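## Task

Take tube B (blue cap, sitting in RK A4) and seat it fully in bore C3 of mixer MX. Then press START on the mixer and keep the tube in that bore until the green lamp on top of the mixer has gone dark. Other people's tubes must stay seated in their bores and wells and must never be gripped. Every station must end up upright and level on the bench mat. Anything that stays in place only because the robot holds it does not count. Finish with the gripper open and the arm moved away.

## Robot and tools

Robot: one 7-joint arm with a parallel two-finger gripper, in a physics simulation. Its base may sit slightly tilted on the table.

Scene frame: origin on the table top straight under the arm's base, +z up, +y to the left when facing along +x. Layout: the tube rack RK is closest to the base. Further back, left to right: spectrophotometer SP, balance BAL, magnet block MG, mixer MX, dry block DB. None is fastened, so any station can be shoved or tipped. On every station, row A is the row nearest its front and column 1 is the leftmost column as seen from the front. START is a key on the mixer's sloped front face. Touching or bumping the mixer's shaking block during a run stops it and lights the red lamp on top; start it again in that case. START is ignored while a run is going. Tubes put in place must be pushed down to the bottom of the bore.

Tool execute_actions, argument actions: a list holding zero or one item.
- Empty list: no command, just returns the current state.
- Motion item: {"rows": [...], "steps": n}, n from 1 to 15 (default 15), each step 1/30 s. Each row is used for one step; if there are fewer rows than steps, the final row repeats.
- Wait item: {"steps": n} with no rows, n up to 300; it returns when n steps have passed since the previous result, and your reply time counts toward them.
- Optional pictures (true/false) chooses whether camera images come back.
A refused call sends nothing to the robot.

A row is one flat list of 9 numbers for the single arm, in this order: joint_1 waist, joint_2 shoulder, joint_3 upper arm roll, joint_4 elbow, joint_5 forearm roll, joint_6 wrist pitch, joint_7 wrist roll, gripper position, gripper speed. The first seven are absolute joint target angles in radians, the same values the Joint positions line reports (not offsets). Stated ranges: waist -69.115 to 69.115, shoulder -2.250 to 2.250, upper arm roll -69.115 to 69.115, elbow -2.580 to 2.580, forearm roll -69.115 to 69.115, wrist pitch -2.100 to 2.100, wrist roll -69.115 to 69.115. Real ends may differ by up to 0.013 rad; a target more than 0.013 beyond a stated end and beyond the current angle is refused; a target past the real end is clipped there, and the result may then say "joint sent to its limit" (possibly referring to an earlier, still-running action). Absence of that line does not prove more travel exists.

Gripper position is an absolute opening in [-1, 1]: +1 fully open (85 mm), 0 about 41 mm, about -0.8 where the pads touch, -1 close until blocked. Gripper speed in [-1, 1] sets how fast the gap changes: about 20 mm/s at -1, 85 at 0, 150 at +1. Full closing force is set by the arm, roughly 190 to 235 N per pad. To hold, send -1 and keep sending it; for a gentler hold, open and then close to slightly narrower than the object. To release, send a position wider than the object. Fingers stay put until the position number changes by 0.01 or more, but re-close on their own if the object slips or is lost. Closing pushes the fingertips about 13 mm further out from the arm, so keep that clearance above surfaces. position_measured_pct is roughly 50 - 50 x position: 0 when fully open; stopping below about 90 means something is held or blocking; about 90 or above means the pads met (nothing, or something very thin).

Motion limits: each joint target is kept within a lead of the measured angle (0.304 rad for waist, shoulder, upper arm roll and elbow; 0.266 for forearm roll, wrist pitch, wrist roll), and targets are scaled back if they would move the gripper more than 70 mm from where it is. Joints move together and stop together on reversal; after a big move the arm may not have arrived when the result returns. Between calls the arm keeps heading for the last row sent until it nearly stops or a step is HELD.

Result lines: Joint positions and Joint velocities (column order, rad and rad/s); HELD marks steps on which your row was partly or fully not sent; "joint command not followed" means the clearance check altered or blocked targets (mounts and posts count as arm); MOTOR HOT warns at 60 °C, and at 75 °C an OVER-TEMPERATURE FAULT lets the arm sag. Contact torque reaching a joint's load limit (47.5 N m for the first four joints, 29.9 for the last three, held weight included) stops the arm for 10 s and drops the rest of the call.

Tool zoom_image: camera ("cam_low" or "cam_wrist") and region [x0, y0, x1, y1] in pixels of that camera's latest full image, origin top-left, at most 504 by 504. Both cameras give 896x504 images. cam_low is fixed, with calibration given in OpenCV form (K, distortion, T_world_to_cam in metres, position about [0.574, -1.173, 0.440]); cam_wrist rides on the arm and has no pose given.

Tool finished_scene: scene (1 or 2) ends that scene irreversibly, reports success and starts the next. Replying without any tool call ends everything left.

Avoid: dropping tubes, knocking anything off the table (ends the scene), slamming or pushing hard, tipping or sliding stations, gripping others' tubes, holding the mixer's block, and leaving a load held for long. Occasionally a loose object gets a brief outside nudge. Order: locate tube, open, descend, close, lift clear, carry over the mixer, lower fully into the bore, release, press START, wait for the green lamp to go off, then open and withdraw.

Each tool is called after "Call:" as name([rows], argument=value, ...), one row to a line, values as JSON.

## Session

Call:
execute_actions(actions=[])

Scene clock: 0.00 s of 9600.00 s.
position_measured_pct=0.0
Joint positions: [ 1.049  0.862 -0.012  0.911 -0.725  0.291  1.144]
Joint velocities: [-0.001 -0.001 -0.    -0.     0.002 -0.001 -0.001]

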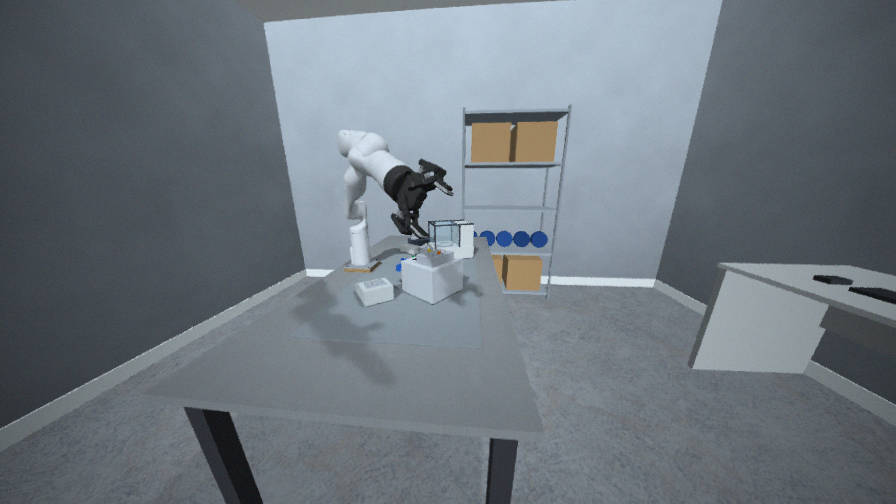

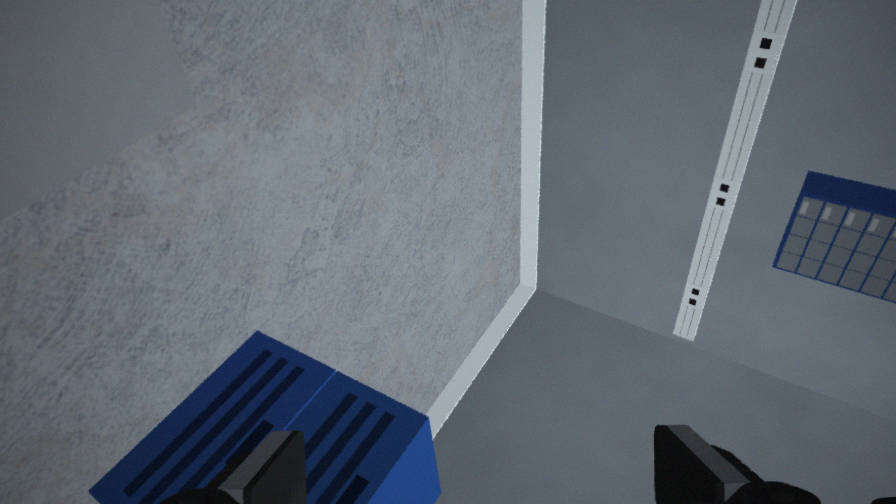

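Call:
execute_actions([
  {"rows":[[0.3,0,0,1.4,0,1.74,0,1,0]]},
], pictures=false)

Call:
execute_actions([
  {"steps":100},
])

Call:
zoom_image(camera="cam_low", region=[330,200,500,310])

Scene clock: 3.60 s of 9600.00 s.
position_measured_pct=0.0
Joint positions: [ 0.818  0.629 -0.004  1.138 -0.526  0.488  0.945]
Joint velocities: [-0.555 -0.548  0.007  0.522  0.481  0.483 -0.479]
Steps of this call (steps 1 to 93: nothing new was sent; steps 94 to 108: all 15 steps of this action). Readings (joint positions | what the end effector reports):
94: [1.047 0.861 -0.012 0.912 -0.724 0.291 1.143] | position_measured_pct=0.0
95: [1.042 0.855 -0.010 0.918 -0.719 0.295 1.139] | position_measured_pct=0.0
97: [1.015 0.825 -0.006 0.946 -0.696 0.317 1.116] | position_measured_pct=0.0
101: [0.944 0.754 -0.006 1.014 -0.636 0.378 1.055] | position_measured_pct=0.0
108: the state above

Scene clock: 6.93 s of 9600.00 s.
position_measured_pct=0.0
Joint positions: [ 0.3   0.    0.    1.4   0.    1.74 -0.  ]
Joint velocities: [ 0.    -0.    -0.     0.001  0.    -0.     0.001]
Steps of this call (steps 1 to 60: the robot went on to your last target; steps 61 to 100: nothing new was sent). Readings (joint positions | what the end effector reports):
1: [0.799 0.611 -0.004 1.155 -0.510 0.504 0.929] | position_measured_pct=0.0
2: [0.781 0.592 -0.004 1.171 -0.494 0.520 0.913] | position_measured_pct=0.0
4: [0.742 0.554 -0.004 1.201 -0.460 0.554 0.879] | position_measured_pct=0.0
8: [0.662 0.476 -0.003 1.251 -0.391 0.623 0.810] | position_measured_pct=0.0
100: the state above
The arm was judged still, so your last target was given up. Only a new action makes it travel on or press farther. Fingers that are still opening or closing keep moving.

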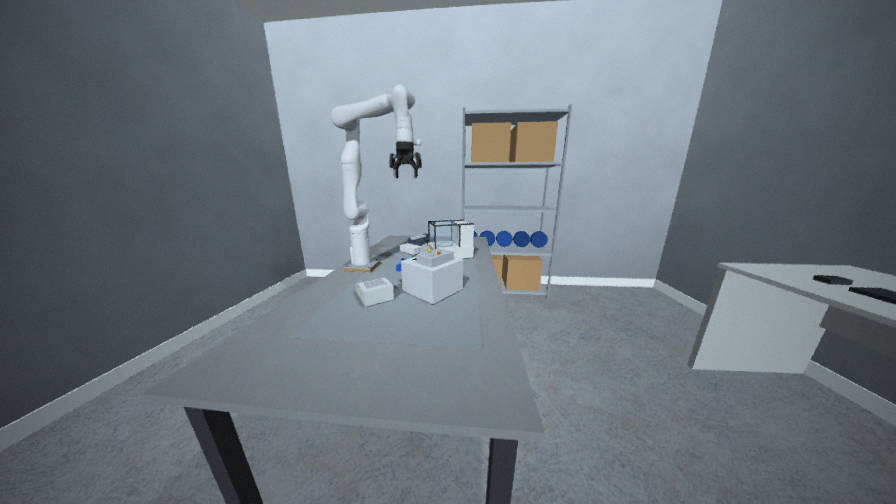

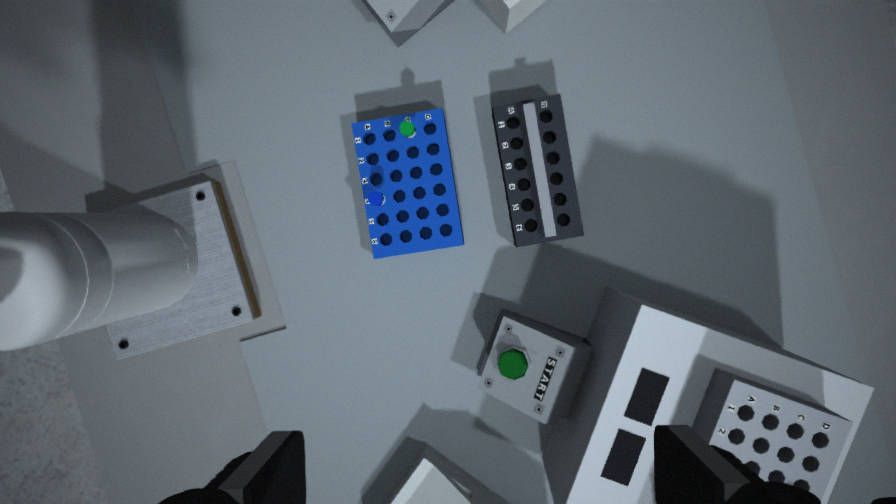

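Region (330, 200, 500, 310) of cam_low's 896x504 image, scaled by 2.965, with more detail than that image has; it fills the top 326 rows of this view, and the rest is white.

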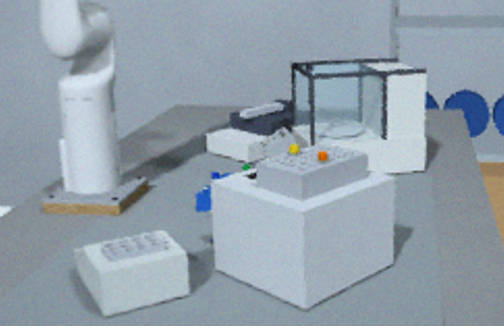

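Call:
execute_actions([
  {"rows":[[0,0.015,0,2.335,0,0.79,0,0,0]]},
], pictures=false)

Call:
execute_actions([
  {"steps":60},
])

Call:
zoom_image(camera="cam_low", region=[330,170,500,310])

Scene clock: 13.40 s of 9600.00 s.
position_measured_pct=36.9
Joint positions: [ 0.06   0.012 -0.     1.798 -0.     1.39  -0.   ]
Joint velocities: [-0.272  0.017 -0.002  1.112 -0.    -0.977 -0.   ]
Steps of this call (steps 1 to 179: nothing new was sent; steps 180 to 194: all 15 steps of this action). Readings (joint positions | what the end effector reports):
180: [0.298 -0.000 0.000 1.401 0.000 1.739 -0.000] | position_measured_pct=0.0
181: [0.291 -0.000 0.001 1.406 0.001 1.735 -0.000] | position_measured_pct=0.8
183: [0.261 0.001 0.002 1.433 0.001 1.712 -0.000] | position_measured_pct=4.8
187: [0.162 0.006 -0.000 1.548 -0.000 1.610 -0.000] | position_measured_pct=16.3
194: the state above

Scene clock: 15.40 s of 9600.00 s.
position_measured_pct=49.6
Joint positions: [-0.     0.015  0.     2.335 -0.     0.79  -0.   ]
Joint velocities: [-0.     0.    -0.     0.002 -0.001 -0.    -0.001]
Steps of this call (steps 1 to 45: the robot went on to your last target; steps 46 to 60: nothing new was sent). Readings (joint positions | what the end effector reports):
1: [0.051 0.013 -0.000 1.836 -0.000 1.357 -0.000] | position_measured_pct=40.1
2: [0.044 0.013 -0.000 1.873 -0.000 1.324 -0.000] | position_measured_pct=42.9
4: [0.032 0.014 -0.000 1.948 -0.000 1.258 -0.000] | position_measured_pct=47.6
8: [0.017 0.015 -0.000 2.097 -0.000 1.127 -0.000] | position_measured_pct=49.6
60: the state above
The arm was judged still, so your last target was given up. Only a new action makes it travel on or press farther. Fingers that are still opening or closing keep moving.

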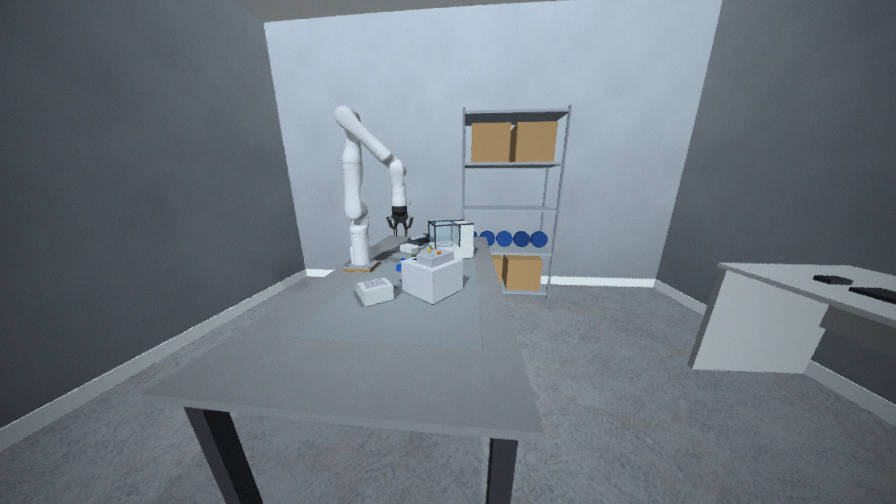

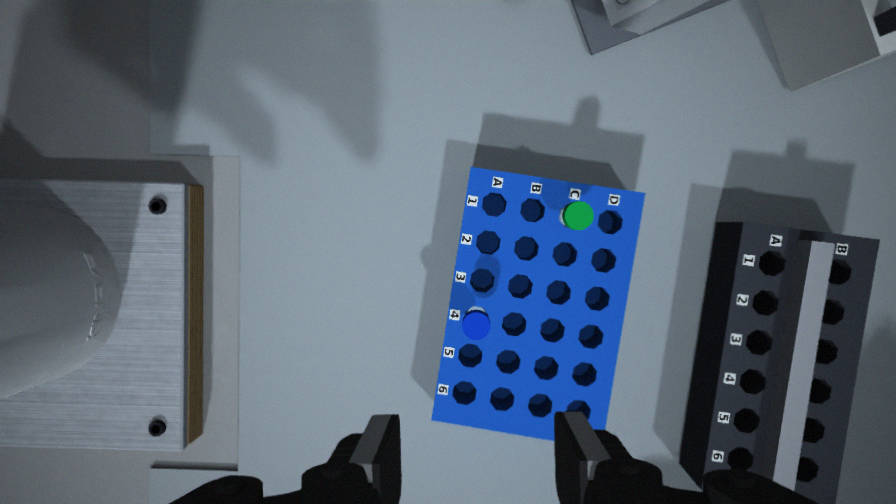

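Region (330, 170, 500, 310) of cam_low's 896x504 image, scaled by 2.965, with more detail than that image has; it fills the top 415 rows of this view, and the rest is white.

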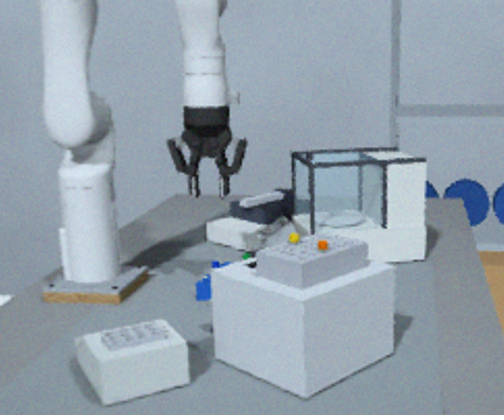

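Call:
execute_actions([
  {"rows":[[-0.085,0.328,0,2.492,0,0.321,0,-0.3,0]]},
], pictures=false)

Call:
execute_actions([
  {"steps":40},
])

Scene clock: 18.90 s of 9600.00 s.
position_measured_pct=65.1
Joint positions: [-0.079  0.305 -0.     2.482 -0.     0.374  0.   ]
Joint velocities: [-0.088  0.331 -0.003  0.168  0.    -0.969  0.001]
Steps of this call (steps 1 to 90: nothing new was sent; steps 91 to 105: all 15 steps of this action). Readings (joint positions | what the end effector reports):
91: [-0.000 0.017 0.000 2.335 0.000 0.789 -0.000] | position_measured_pct=49.6
92: [-0.003 0.024 0.000 2.338 0.000 0.785 -0.000] | position_measured_pct=50.4
94: [-0.011 0.054 0.000 2.352 0.000 0.761 -0.000] | position_measured_pct=54.4
98: [-0.043 0.172 0.000 2.411 -0.000 0.652 0.000] | position_measured_pct=63.9
105: the state above

Scene clock: 20.23 s of 9600.00 s.
position_measured_pct=65.1
Joint positions: [-0.085  0.328  0.     2.492 -0.     0.321 -0.   ]
Joint velocities: [-0.    -0.001  0.     0.001 -0.     0.001 -0.001]
Steps of this call (steps 1 to 30: the robot went on to your last target; steps 31 to 40: nothing new was sent). Readings (joint positions | what the end effector reports):
1: [-0.081 0.314 -0.000 2.487 -0.000 0.346 -0.000] | position_measured_pct=65.1
2: [-0.083 0.319 -0.000 2.490 -0.000 0.330 -0.000] | position_measured_pct=65.1
4: [-0.083 0.322 -0.000 2.491 -0.000 0.322 -0.000] | position_measured_pct=65.1
8: [-0.084 0.326 -0.000 2.492 -0.000 0.321 0.000] | position_measured_pct=65.1
40: the state above
The arm was judged still, so your last target was given up. Only a new action makes it travel on or press farther. Fingers that are still opening or closing keep moving.

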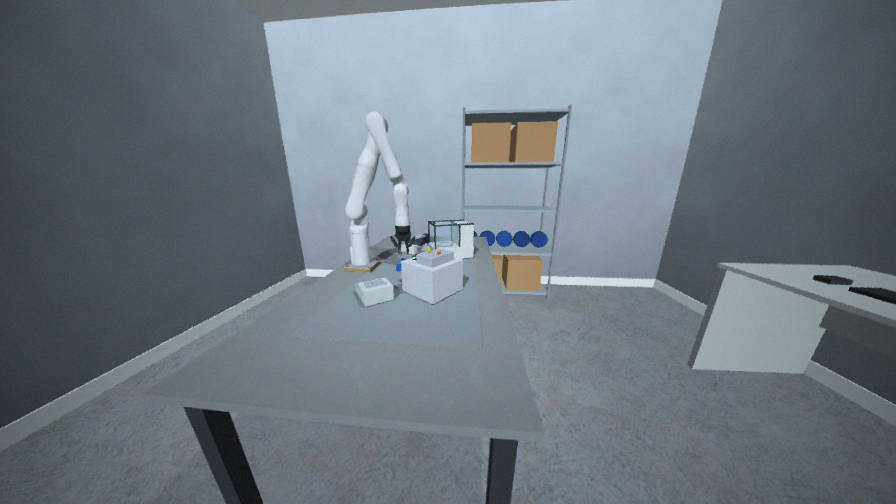

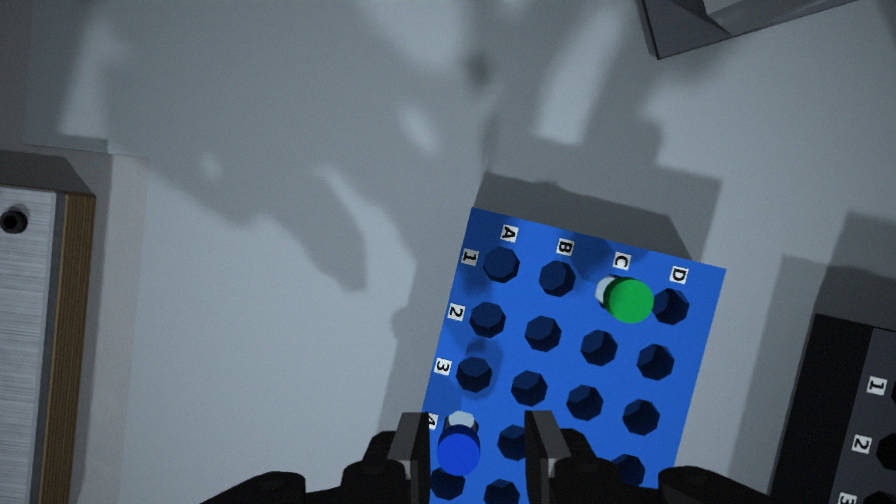

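Call:
execute_actions([
  {"rows":[[-0.06,0.442,0,2.543,0,0.157,0,-0.3,0]]},
], pictures=false)

Call:
execute_actions([
  {"steps":20},
])

Scene clock: 23.60 s of 9600.00 s.
position_measured_pct=65.1
Joint positions: [-0.06   0.44   0.     2.543  0.     0.157  0.   ]
Joint velocities: [ 0.003  0.015 -0.001  0.003  0.    -0.    -0.001]
Steps of this call (steps 1 to 86: nothing new was sent; steps 87 to 101: all 15 steps of this action). Readings (joint positions | what the end effector reports):
87: [-0.085 0.330 -0.000 2.492 -0.000 0.320 0.000] | position_measured_pct=65.1
88: [-0.083 0.337 -0.000 2.495 -0.000 0.312 0.000] | position_measured_pct=65.1
90: [-0.076 0.367 -0.000 2.507 -0.000 0.274 -0.000] | position_measured_pct=65.1
94: [-0.062 0.431 0.000 2.539 0.000 0.170 0.000] | position_measured_pct=65.1
101: the state above

Scene clock: 24.27 s of 9600.00 s.
position_measured_pct=65.1
Joint positions: [-0.06   0.442  0.     2.543  0.     0.157 -0.   ]
Joint velocities: [-0.     0.    -0.001 -0.    -0.001  0.001 -0.002]
Steps of this call (steps 1 to 15: the robot went on to your last target; steps 16 to 20: nothing new was sent). Readings (joint positions | what the end effector reports):
1: [-0.060 0.441 0.000 2.543 0.000 0.157 0.000] | position_measured_pct=65.1
2: [-0.060 0.441 0.000 2.543 0.000 0.157 0.000] | position_measured_pct=65.1
4: [-0.060 0.442 0.000 2.543 0.000 0.157 -0.000] | position_measured_pct=65.1
8: [-0.060 0.442 0.000 2.543 0.000 0.157 0.000] | position_measured_pct=65.1
20: the state above
The arm was judged still, so your last target was given up. Only a new action makes it travel on or press farther. Fingers that are still opening or closing keep moving.

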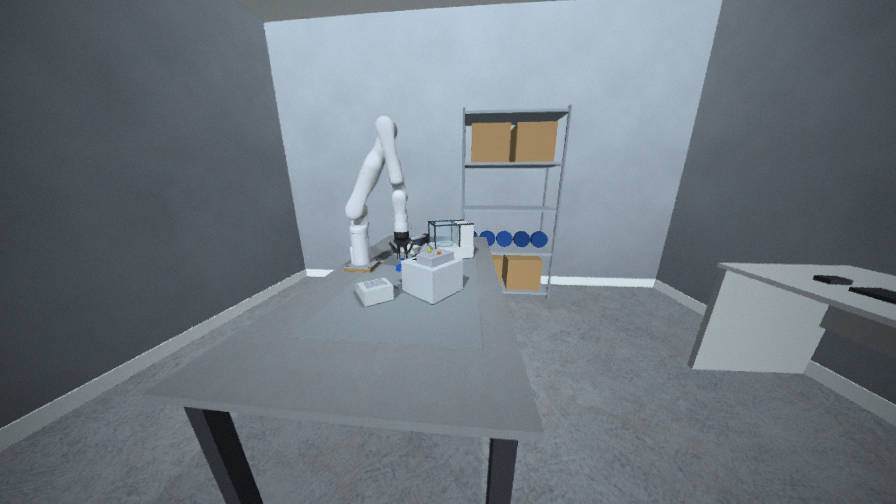

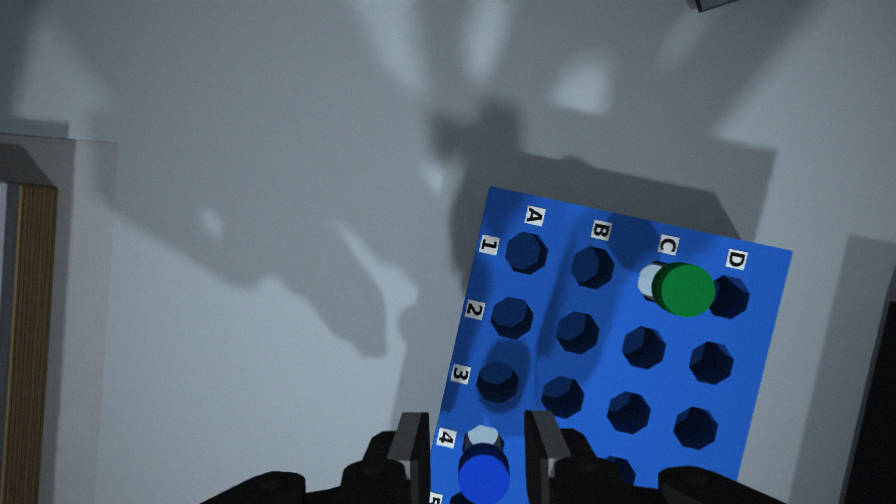

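Call:
execute_actions([
  {"rows":[[-0.06,0.442,0,2.541,0,0.157,0,-0.62,-0.5]]},
], pictures=false)

Call:
execute_actions([
  {"rows":[[-0.06,0.322,0,2.508,0,0.311,0,-0.62,0]]},
])

Call:
execute_actions([
  {"rows":[[-0.06,0.21,0,2.462,0,0.47,0,-0.62,0]]},
], pictures=false)

Call:
execute_actions([
  {"rows":[[0.2,0,0,1.8,0,1.34,0,-0.62,0]]},
], pictures=false)

Call:
execute_actions([
  {"steps":30},
], pictures=false)

Call:
execute_actions([
  {"rows":[[0.55,0.5,0,1.25,0,1.39,0,-0.62,0]]},
], pictures=false)

Call:
execute_actions([
  {"steps":50},
])

Scene clock: 31.17 s of 9600.00 s.
position_measured_pct=79.8
Joint positions: [-0.06   0.442  0.     2.541 -0.     0.157 -0.   ]
Joint velocities: [ 0.002 -0.     0.     0.    -0.     0.001 -0.001]
Steps of this call (steps 1 to 192: nothing new was sent; steps 193 to 207: all 15 steps of this action). Readings (joint positions | what the end effector reports):
193: [-0.060 0.442 0.000 2.543 0.000 0.157 0.000] | position_measured_pct=65.1
194: [-0.060 0.442 0.000 2.542 0.000 0.157 0.000] | position_measured_pct=65.5
196: [-0.060 0.442 -0.000 2.541 -0.000 0.157 -0.000] | position_measured_pct=67.9
200: [-0.060 0.442 -0.000 2.541 -0.000 0.157 -0.000] | position_measured_pct=75.0
207: the state above

Scene clock: 31.67 s of 9600.00 s.
position_measured_pct=79.8
Joint positions: [-0.06   0.324  0.     2.508 -0.     0.311 -0.   ]
Joint velocities: [-0.001 -0.016 -0.    -0.001  0.    -0.001  0.001]
Steps of this call (steps 1 to 15: all 15 steps of this action). Readings (joint positions | what the end effector reports):
1: [-0.060 0.440 -0.000 2.541 0.000 0.158 -0.000] | position_measured_pct=79.8
2: [-0.060 0.433 -0.000 2.539 0.000 0.165 0.000] | position_measured_pct=79.8
4: [-0.060 0.402 -0.000 2.532 -0.000 0.199 -0.000] | position_measured_pct=79.8
8: [-0.060 0.335 0.000 2.511 -0.000 0.296 -0.000] | position_measured_pct=79.8
15: the state above

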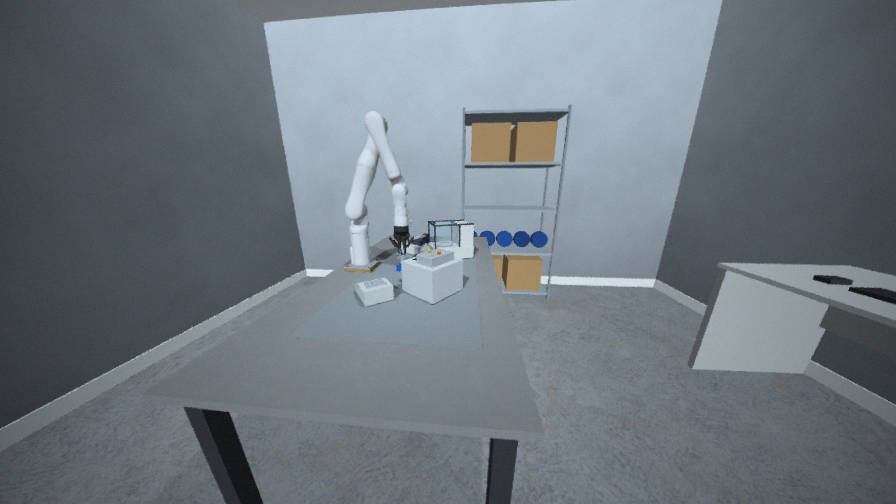

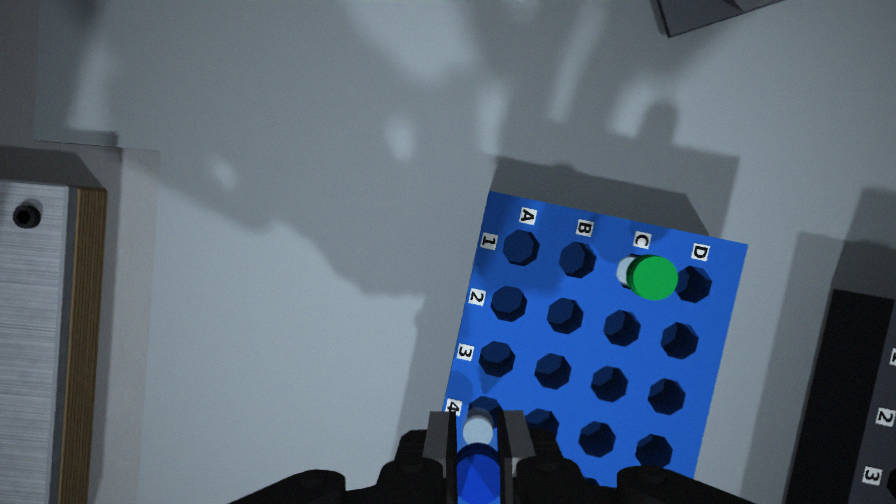

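Scene clock: 32.17 s of 9600.00 s.
position_measured_pct=79.8
Joint positions: [-0.06   0.212  0.     2.462 -0.     0.47  -0.   ]
Joint velocities: [ 0.    -0.014  0.    -0.    -0.     0.     0.001]
Steps of this call (steps 1 to 15: all 15 steps of this action). Readings (joint positions | what the end effector reports):
1: [-0.060 0.322 -0.000 2.508 0.000 0.312 0.000] | position_measured_pct=79.8
2: [-0.060 0.314 -0.000 2.506 0.000 0.320 0.000] | position_measured_pct=79.8
4: [-0.060 0.283 -0.000 2.494 0.000 0.357 0.000] | position_measured_pct=79.8
8: [-0.060 0.220 0.000 2.465 0.000 0.458 -0.000] | position_measured_pct=79.8
15: the state above

Scene clock: 32.67 s of 9600.00 s.
position_measured_pct=79.8
Joint positions: [ 0.134  0.054  0.     2.111  0.     0.778 -0.   ]
Joint velocities: [ 0.247 -0.201  0.002 -0.961 -0.     0.84   0.001]
Steps of this call (steps 1 to 15: all 15 steps of this action). Readings (joint positions | what the end effector reports):
1: [-0.059 0.210 -0.000 2.461 -0.000 0.471 0.000] | position_measured_pct=79.8
2: [-0.052 0.205 -0.001 2.456 -0.000 0.476 0.000] | position_measured_pct=79.8
4: [-0.026 0.184 -0.001 2.430 -0.000 0.500 0.000] | position_measured_pct=79.8
8: [0.051 0.122 -0.000 2.324 -0.000 0.592 0.000] | position_measured_pct=79.8
15: the state above

Scene clock: 33.67 s of 9600.00 s.
position_measured_pct=79.8
Joint positions: [ 0.2   0.    0.    1.8   0.    1.34 -0.  ]
Joint velocities: [ 0.     0.    -0.    -0.001 -0.002  0.001  0.003]
Steps of this call (steps 1 to 30: the robot went on to your last target). Readings (joint positions | what the end effector reports):
1: [0.141 0.048 0.000 2.079 0.000 0.806 -0.000] | position_measured_pct=79.8
2: [0.149 0.042 0.000 2.046 0.000 0.835 -0.000] | position_measured_pct=79.8
4: [0.163 0.031 -0.000 1.978 -0.000 0.903 -0.000] | position_measured_pct=79.8
8: [0.183 0.013 0.000 1.873 0.000 1.063 -0.000] | position_measured_pct=79.8
30: the state above

Scene clock: 34.17 s of 9600.00 s.
position_measured_pct=79.8
Joint positions: [ 0.462  0.345 -0.     1.445 -0.     1.378  0.   ]
Joint velocities: [ 0.431  0.763 -0.004 -0.969 -0.002  0.058 -0.001]
Steps of this call (steps 1 to 15: all 15 steps of this action). Readings (joint positions | what the end effector reports):
1: [0.202 0.002 -0.000 1.799 -0.000 1.340 0.000] | position_measured_pct=79.8
2: [0.209 0.009 -0.001 1.794 -0.001 1.342 0.000] | position_measured_pct=79.8
4: [0.240 0.039 -0.002 1.767 -0.001 1.346 0.000] | position_measured_pct=79.8
8: [0.342 0.149 -0.001 1.660 -0.000 1.361 0.000] | position_measured_pct=79.8
15: the state above

Scene clock: 35.83 s of 9600.00 s.
position_measured_pct=79.8
Joint positions: [0.55 0.5  0.   1.25 0.   1.39 0.  ]
Joint velocities: [-0.     0.     0.    -0.    -0.001  0.     0.   ]
Steps of this call (steps 1 to 30: the robot went on to your last target; steps 31 to 50: nothing new was sent). Readings (joint positions | what the end effector reports):
1: [0.476 0.371 -0.000 1.412 -0.000 1.380 0.000] | position_measured_pct=79.8
2: [0.491 0.396 -0.000 1.380 -0.000 1.382 -0.000] | position_measured_pct=79.8
4: [0.517 0.442 0.000 1.321 0.000 1.385 -0.000] | position_measured_pct=79.8
8: [0.545 0.490 0.001 1.256 0.001 1.389 -0.000] | position_measured_pct=79.8
50: the state above
The arm was judged still, so your last target was given up. Only a new action makes it travel on or press farther. Fingers that are still opening or closing keep moving.

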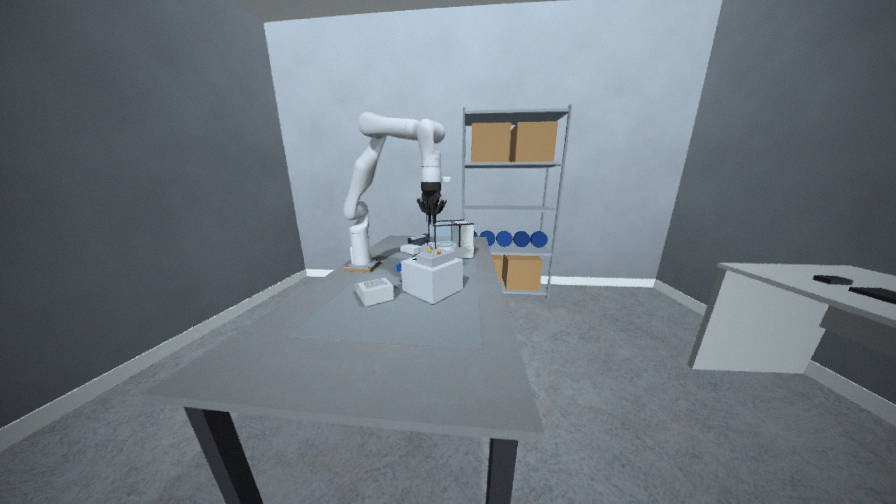

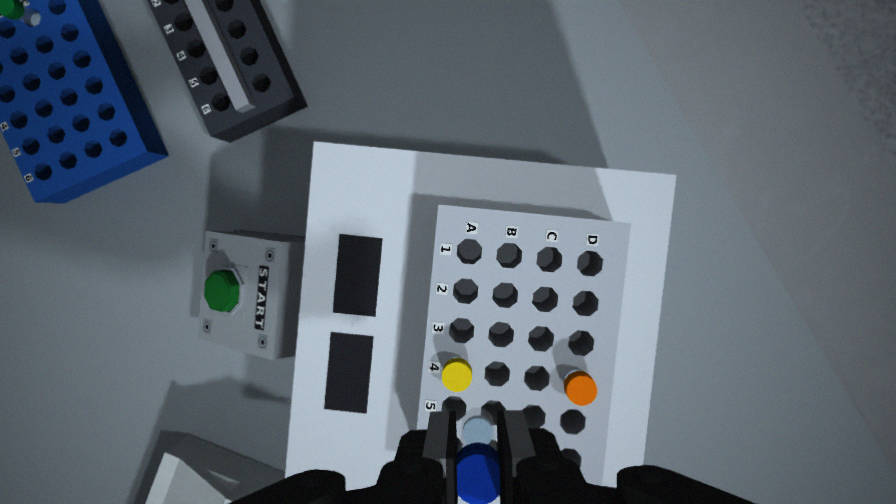

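Call:
execute_actions([
  {"rows":[[0.539,0.623,0,1.295,0,1.223,0,-0.62,0]]},
], pictures=false)

Call:
execute_actions([
  {"steps":20},
])

Scene clock: 40.43 s of 9600.00 s.
position_measured_pct=79.8
Joint positions: [ 0.539  0.622  0.     1.295  0.     1.223 -0.   ]
Joint velocities: [-0.     0.003  0.001 -0.006  0.002  0.003  0.001]
Steps of this call (steps 1 to 123: nothing new was sent; steps 124 to 138: all 15 steps of this action). Readings (joint positions | what the end effector reports):
124: [0.550 0.501 0.000 1.250 0.000 1.389 0.000] | position_measured_pct=79.8
125: [0.549 0.507 0.000 1.251 0.000 1.383 0.000] | position_measured_pct=79.8
127: [0.547 0.536 0.000 1.260 0.000 1.347 0.000] | position_measured_pct=79.8
131: [0.540 0.610 -0.000 1.291 -0.000 1.241 -0.000] | position_measured_pct=79.8
138: the state above

Scene clock: 41.10 s of 9600.00 s.
position_measured_pct=79.8
Joint positions: [ 0.539  0.622  0.     1.295  0.     1.223 -0.   ]
Joint velocities: [ 0.    -0.     0.    -0.    -0.001  0.    -0.   ]
Steps of this call (steps 1 to 15: the robot went on to your last target; steps 16 to 20: nothing new was sent). Readings (joint positions | what the end effector reports):
1: [0.539 0.622 0.000 1.295 0.000 1.223 -0.000] | position_measured_pct=79.8
2: [0.539 0.622 0.000 1.295 0.000 1.223 -0.000] | position_measured_pct=79.8
4: [0.539 0.622 0.000 1.295 0.000 1.223 -0.000] | position_measured_pct=79.8
8: [0.539 0.622 0.000 1.295 0.000 1.223 -0.000] | position_measured_pct=79.8
20: the state above
The arm was judged still, so your last target was given up. Only a new action makes it travel on or press farther. Fingers that are still opening or closing keep moving.

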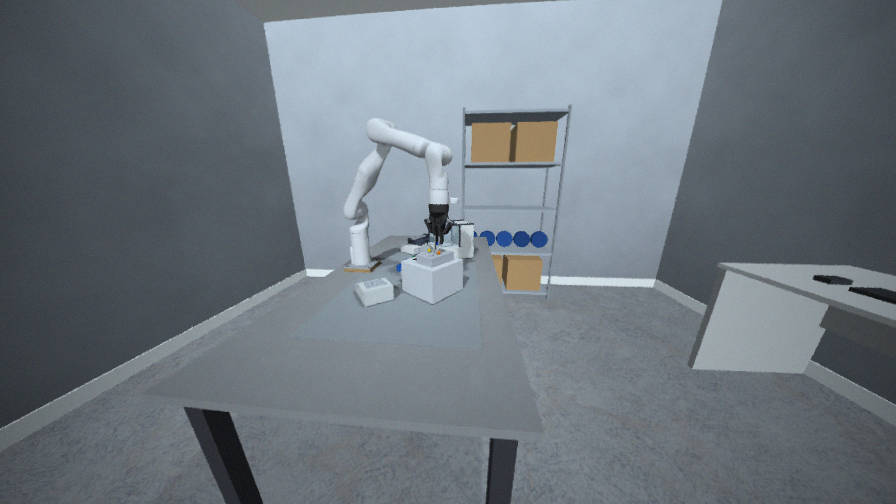

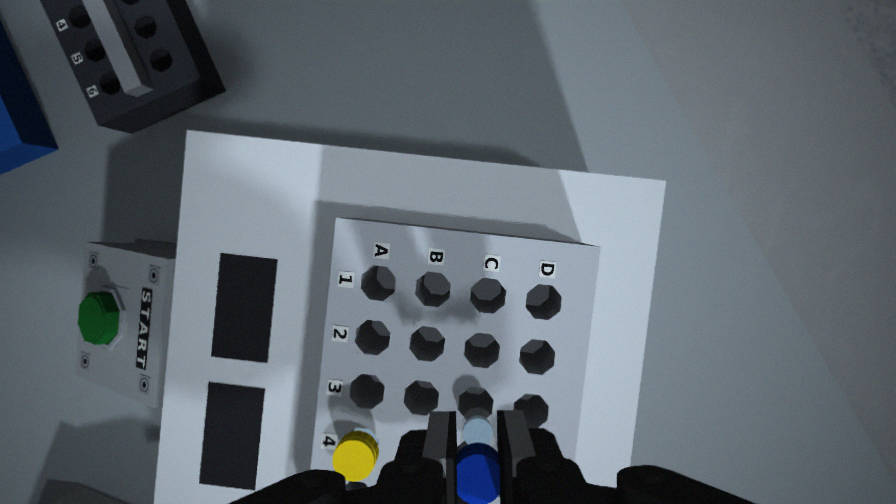

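Call:
execute_actions([
  {"rows":[[0.539,0.634,0,1.326,0,1.181,0,-0.62,0]]},
], pictures=false)

Call:
execute_actions([
  {"rows":[[0.539,0.654,0,1.36,0,1.127,0,-0.62,0]]},
])

Scene clock: 45.27 s of 9600.00 s.
position_measured_pct=79.8
Joint positions: [ 0.538  0.618 -0.     1.317 -0.     1.183 -0.   ]
Joint velocities: [-0.    -0.001  0.    -0.001  0.001 -0.001  0.001]
Steps of this call (steps 1 to 110: nothing new was sent; steps 111 to 125: all 15 steps of this action). Readings (joint positions | what the end effector reports):
111: [0.539 0.622 0.000 1.295 0.000 1.222 -0.000] | position_measured_pct=79.8
112: [0.539 0.623 0.000 1.299 -0.000 1.216 -0.000] | position_measured_pct=79.8
114: [0.539 0.622 -0.000 1.311 -0.000 1.192 -0.000] | position_measured_pct=79.8
118: [0.538 0.618 -0.000 1.316 -0.000 1.183 -0.000] | position_measured_pct=79.8
125: the state above

Scene clock: 45.77 s of 9600.00 s.
position_measured_pct=79.8
Joint positions: [ 0.536  0.629 -0.002  1.35  -0.002  1.134 -0.   ]
Joint velocities: [ 0.001  0.     0.     0.    -0.001 -0.    -0.   ]
Steps of this call (steps 1 to 15: all 15 steps of this action). Readings (joint positions | what the end effector reports):
1: [0.538 0.618 -0.000 1.318 -0.000 1.182 -0.000] | position_measured_pct=79.8
2: [0.538 0.621 -0.000 1.322 -0.001 1.174 -0.000] | position_measured_pct=79.8
4: [0.538 0.628 -0.001 1.339 -0.002 1.147 -0.000] | position_measured_pct=79.8
8: [0.537 0.629 -0.002 1.349 -0.002 1.134 -0.000] | position_measured_pct=79.8
15: the state above

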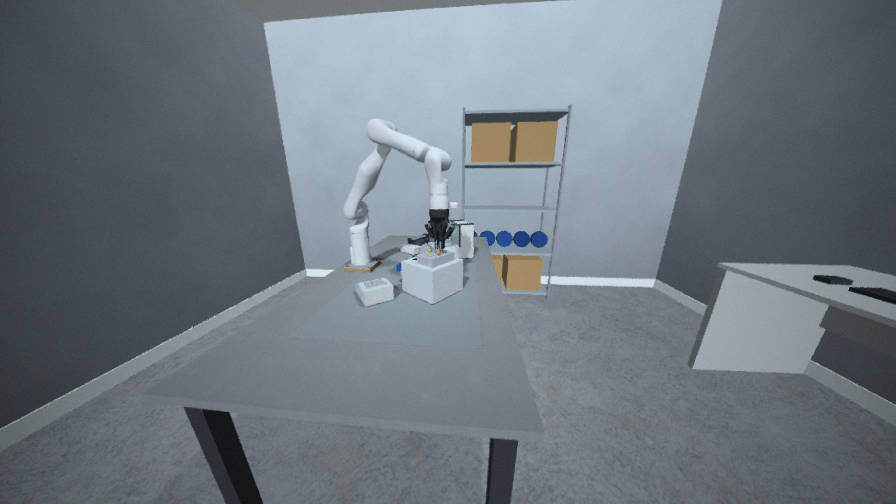

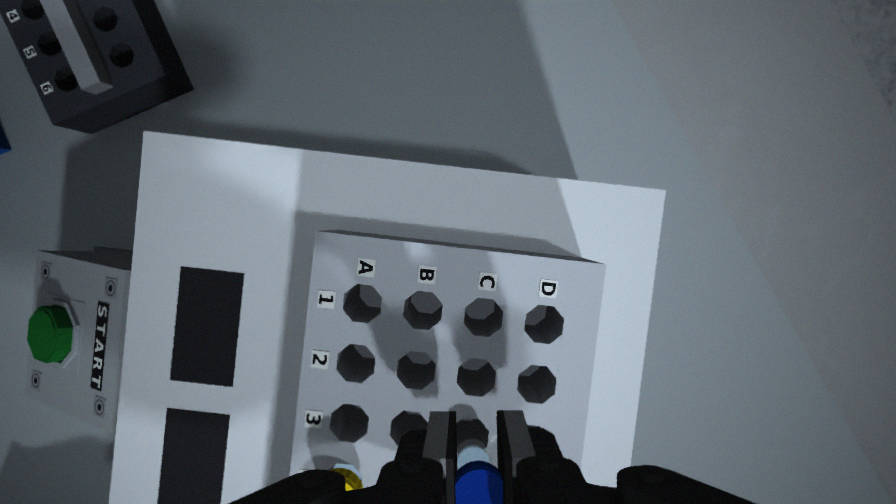

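Call:
execute_actions([
  {"rows":[[0.539,0.621,0,1.298,0,1.222,0,-0.62,0]]},
])

Call:
zoom_image(camera="cam_low", region=[415,225,465,265])

Call:
zoom_image(camera="cam_wrist", region=[400,370,560,504])

Scene clock: 50.37 s of 9600.00 s.
position_measured_pct=79.8
Joint positions: [0.539 0.621 0.    1.298 0.    1.222 0.   ]
Joint velocities: [ 0.001  0.003 -0.    -0.002  0.    -0.    -0.001]
Steps of this call (steps 1 to 15: the robot went on to your last target; steps 16 to 123: nothing new was sent; steps 124 to 138: all 15 steps of this action). Readings (joint positions | what the end effector reports):
124: [0.536 0.629 -0.002 1.349 -0.002 1.135 -0.000] | position_measured_pct=79.8
125: [0.536 0.627 -0.002 1.345 -0.002 1.142 -0.000] | position_measured_pct=79.8
127: [0.537 0.623 -0.001 1.325 -0.000 1.177 -0.000] | position_measured_pct=79.8
131: [0.539 0.618 0.000 1.298 0.000 1.221 -0.000] | position_measured_pct=79.8
138: the state above

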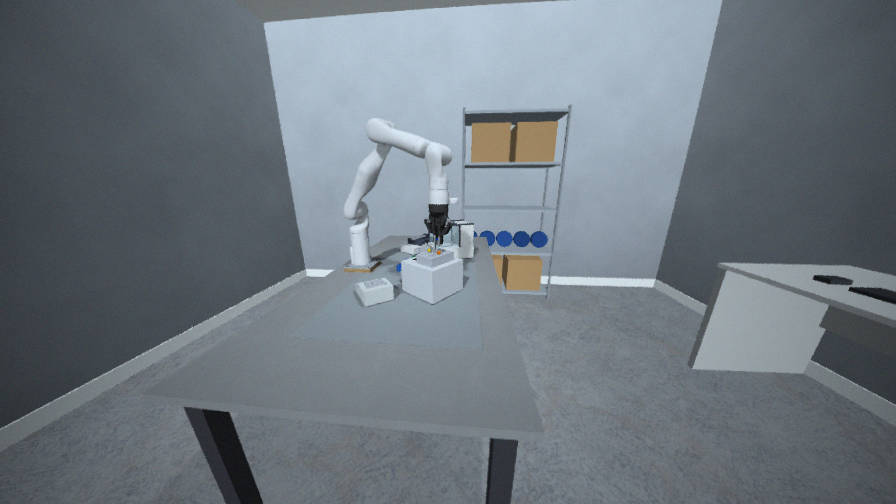

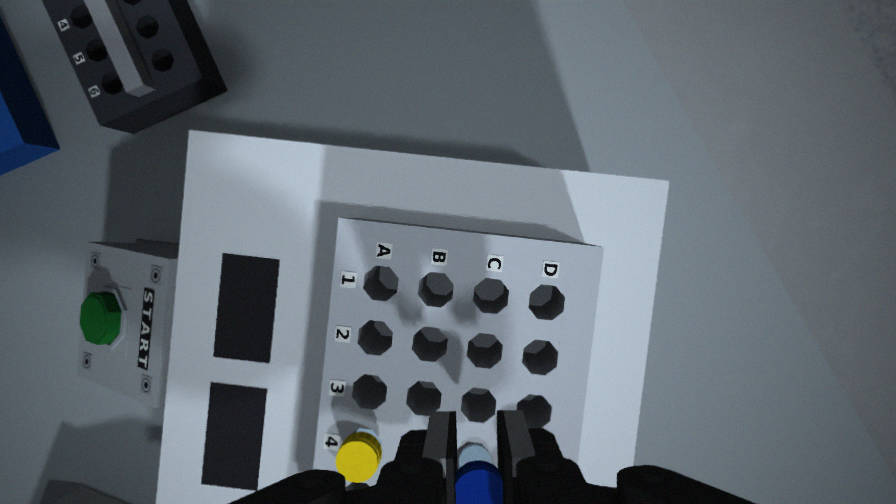

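Region (415, 225, 465, 265) of cam_low's 896x504 image, scaled by 10.080, with more detail than that image has; it fills the top 403 rows of this view, and the rest is white.

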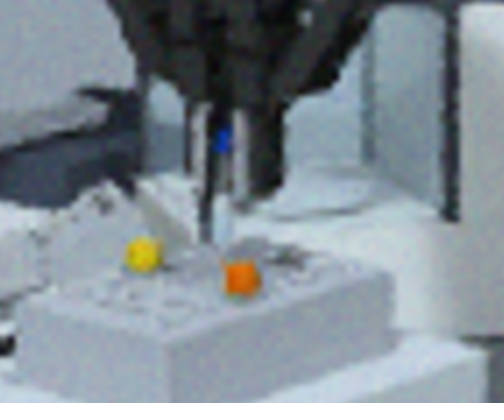

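Region (400, 370, 560, 504) of cam_wrist's 896x504 image, scaled by 3.150; it fills the top 422 rows of this view, and the rest is white.

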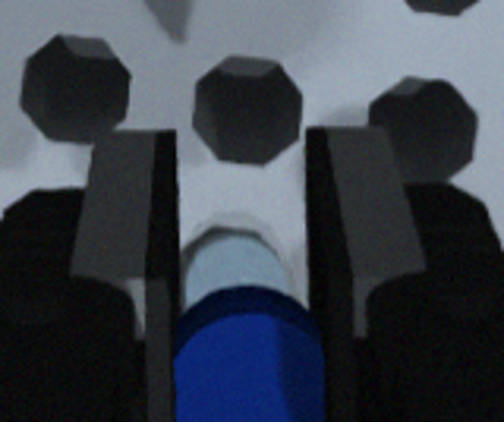

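Call:
execute_actions([
  {"rows":[[0.519,0.633,0,1.316,0,1.192,0,-0.62,0]]},
])

Call:
execute_actions([
  {"rows":[[0.519,0.647,0,1.342,0,1.152,0,-0.62,0]]},
])

Scene clock: 53.67 s of 9600.00 s.
position_measured_pct=79.8
Joint positions: [ 0.519  0.633 -0.     1.316 -0.     1.192 -0.   ]
Joint velocities: [-0.     0.    -0.001 -0.    -0.001 -0.     0.001]
Steps of this call (steps 1 to 15: the robot went on to your last target; steps 16 to 84: nothing new was sent; steps 85 to 99: all 15 steps of this action). Readings (joint positions | what the end effector reports):
85: [0.538 0.622 0.000 1.299 0.000 1.221 -0.000] | position_measured_pct=79.8
86: [0.531 0.625 0.002 1.303 0.001 1.213 -0.000] | position_measured_pct=79.8
88: [0.521 0.632 -0.000 1.314 -0.000 1.196 0.000] | position_measured_pct=79.8
92: [0.520 0.633 -0.000 1.316 -0.000 1.192 0.000] | position_measured_pct=79.8
99: the state above

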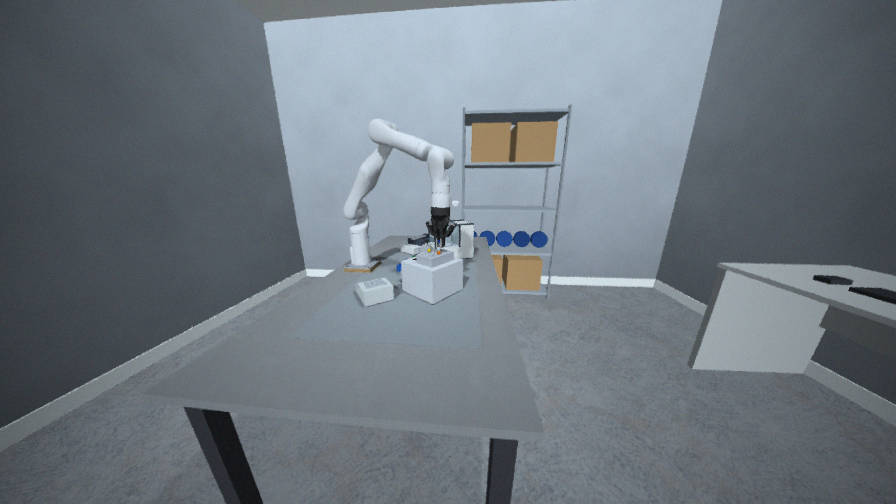

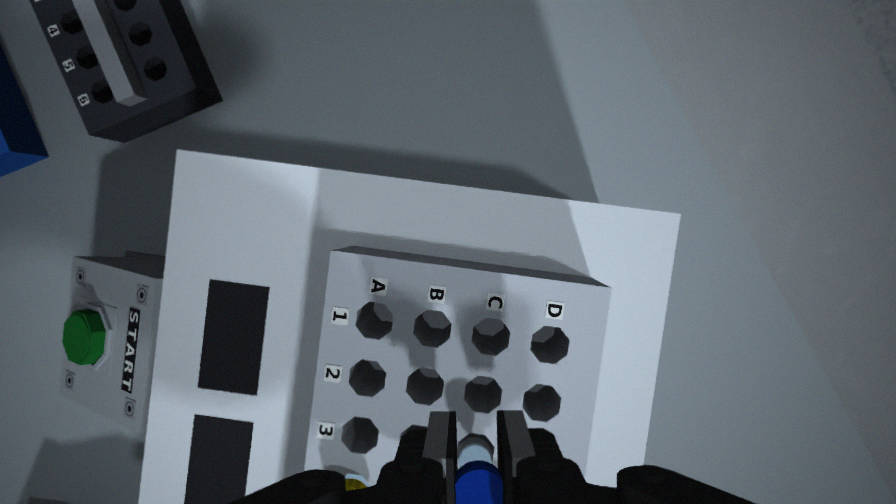

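Scene clock: 54.17 s of 9600.00 s.
position_measured_pct=79.8
Joint positions: [ 0.52   0.646  0.001  1.341  0.001  1.152 -0.   ]
Joint velocities: [-0.001  0.    -0.    -0.001 -0.001 -0.    -0.   ]
Steps of this call (steps 1 to 15: all 15 steps of this action). Readings (joint positions | what the end effector reports):
1: [0.519 0.634 -0.000 1.317 -0.000 1.191 0.000] | position_measured_pct=79.8
2: [0.519 0.636 0.000 1.321 -0.000 1.183 0.000] | position_measured_pct=79.8
4: [0.519 0.645 0.000 1.337 0.001 1.159 0.000] | position_measured_pct=79.8
8: [0.520 0.646 0.001 1.341 0.001 1.152 -0.000] | position_measured_pct=79.8
15: the state above

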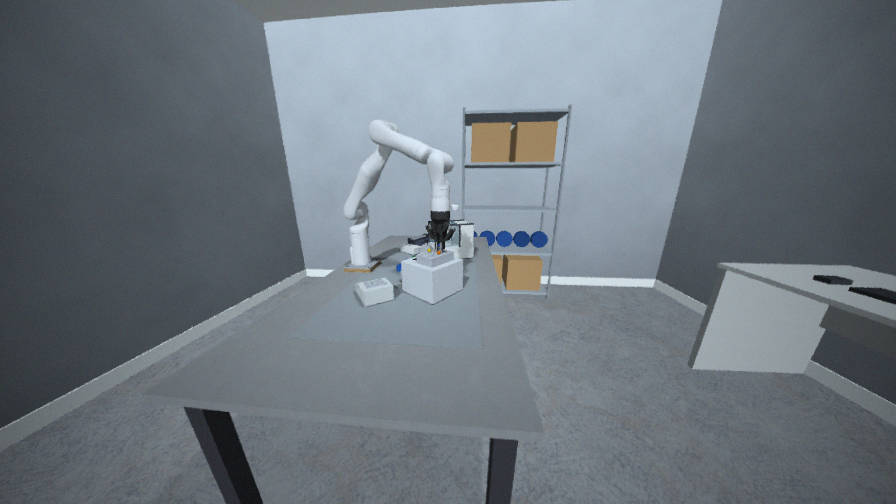

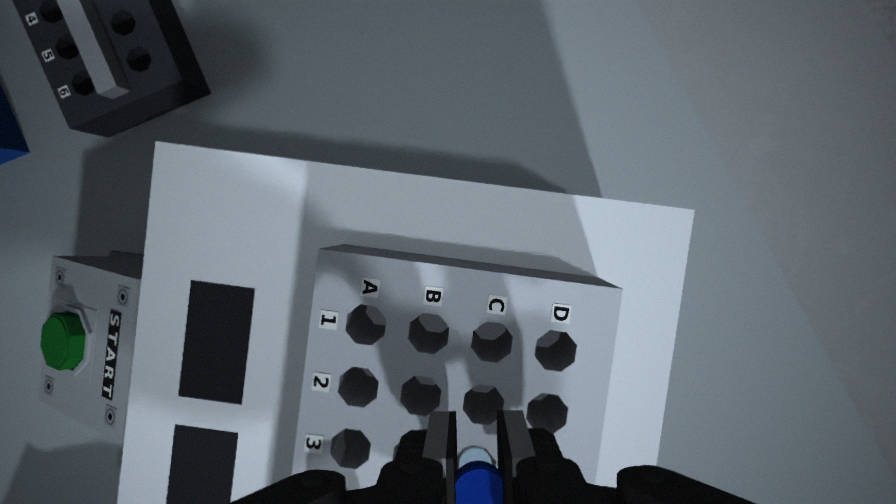

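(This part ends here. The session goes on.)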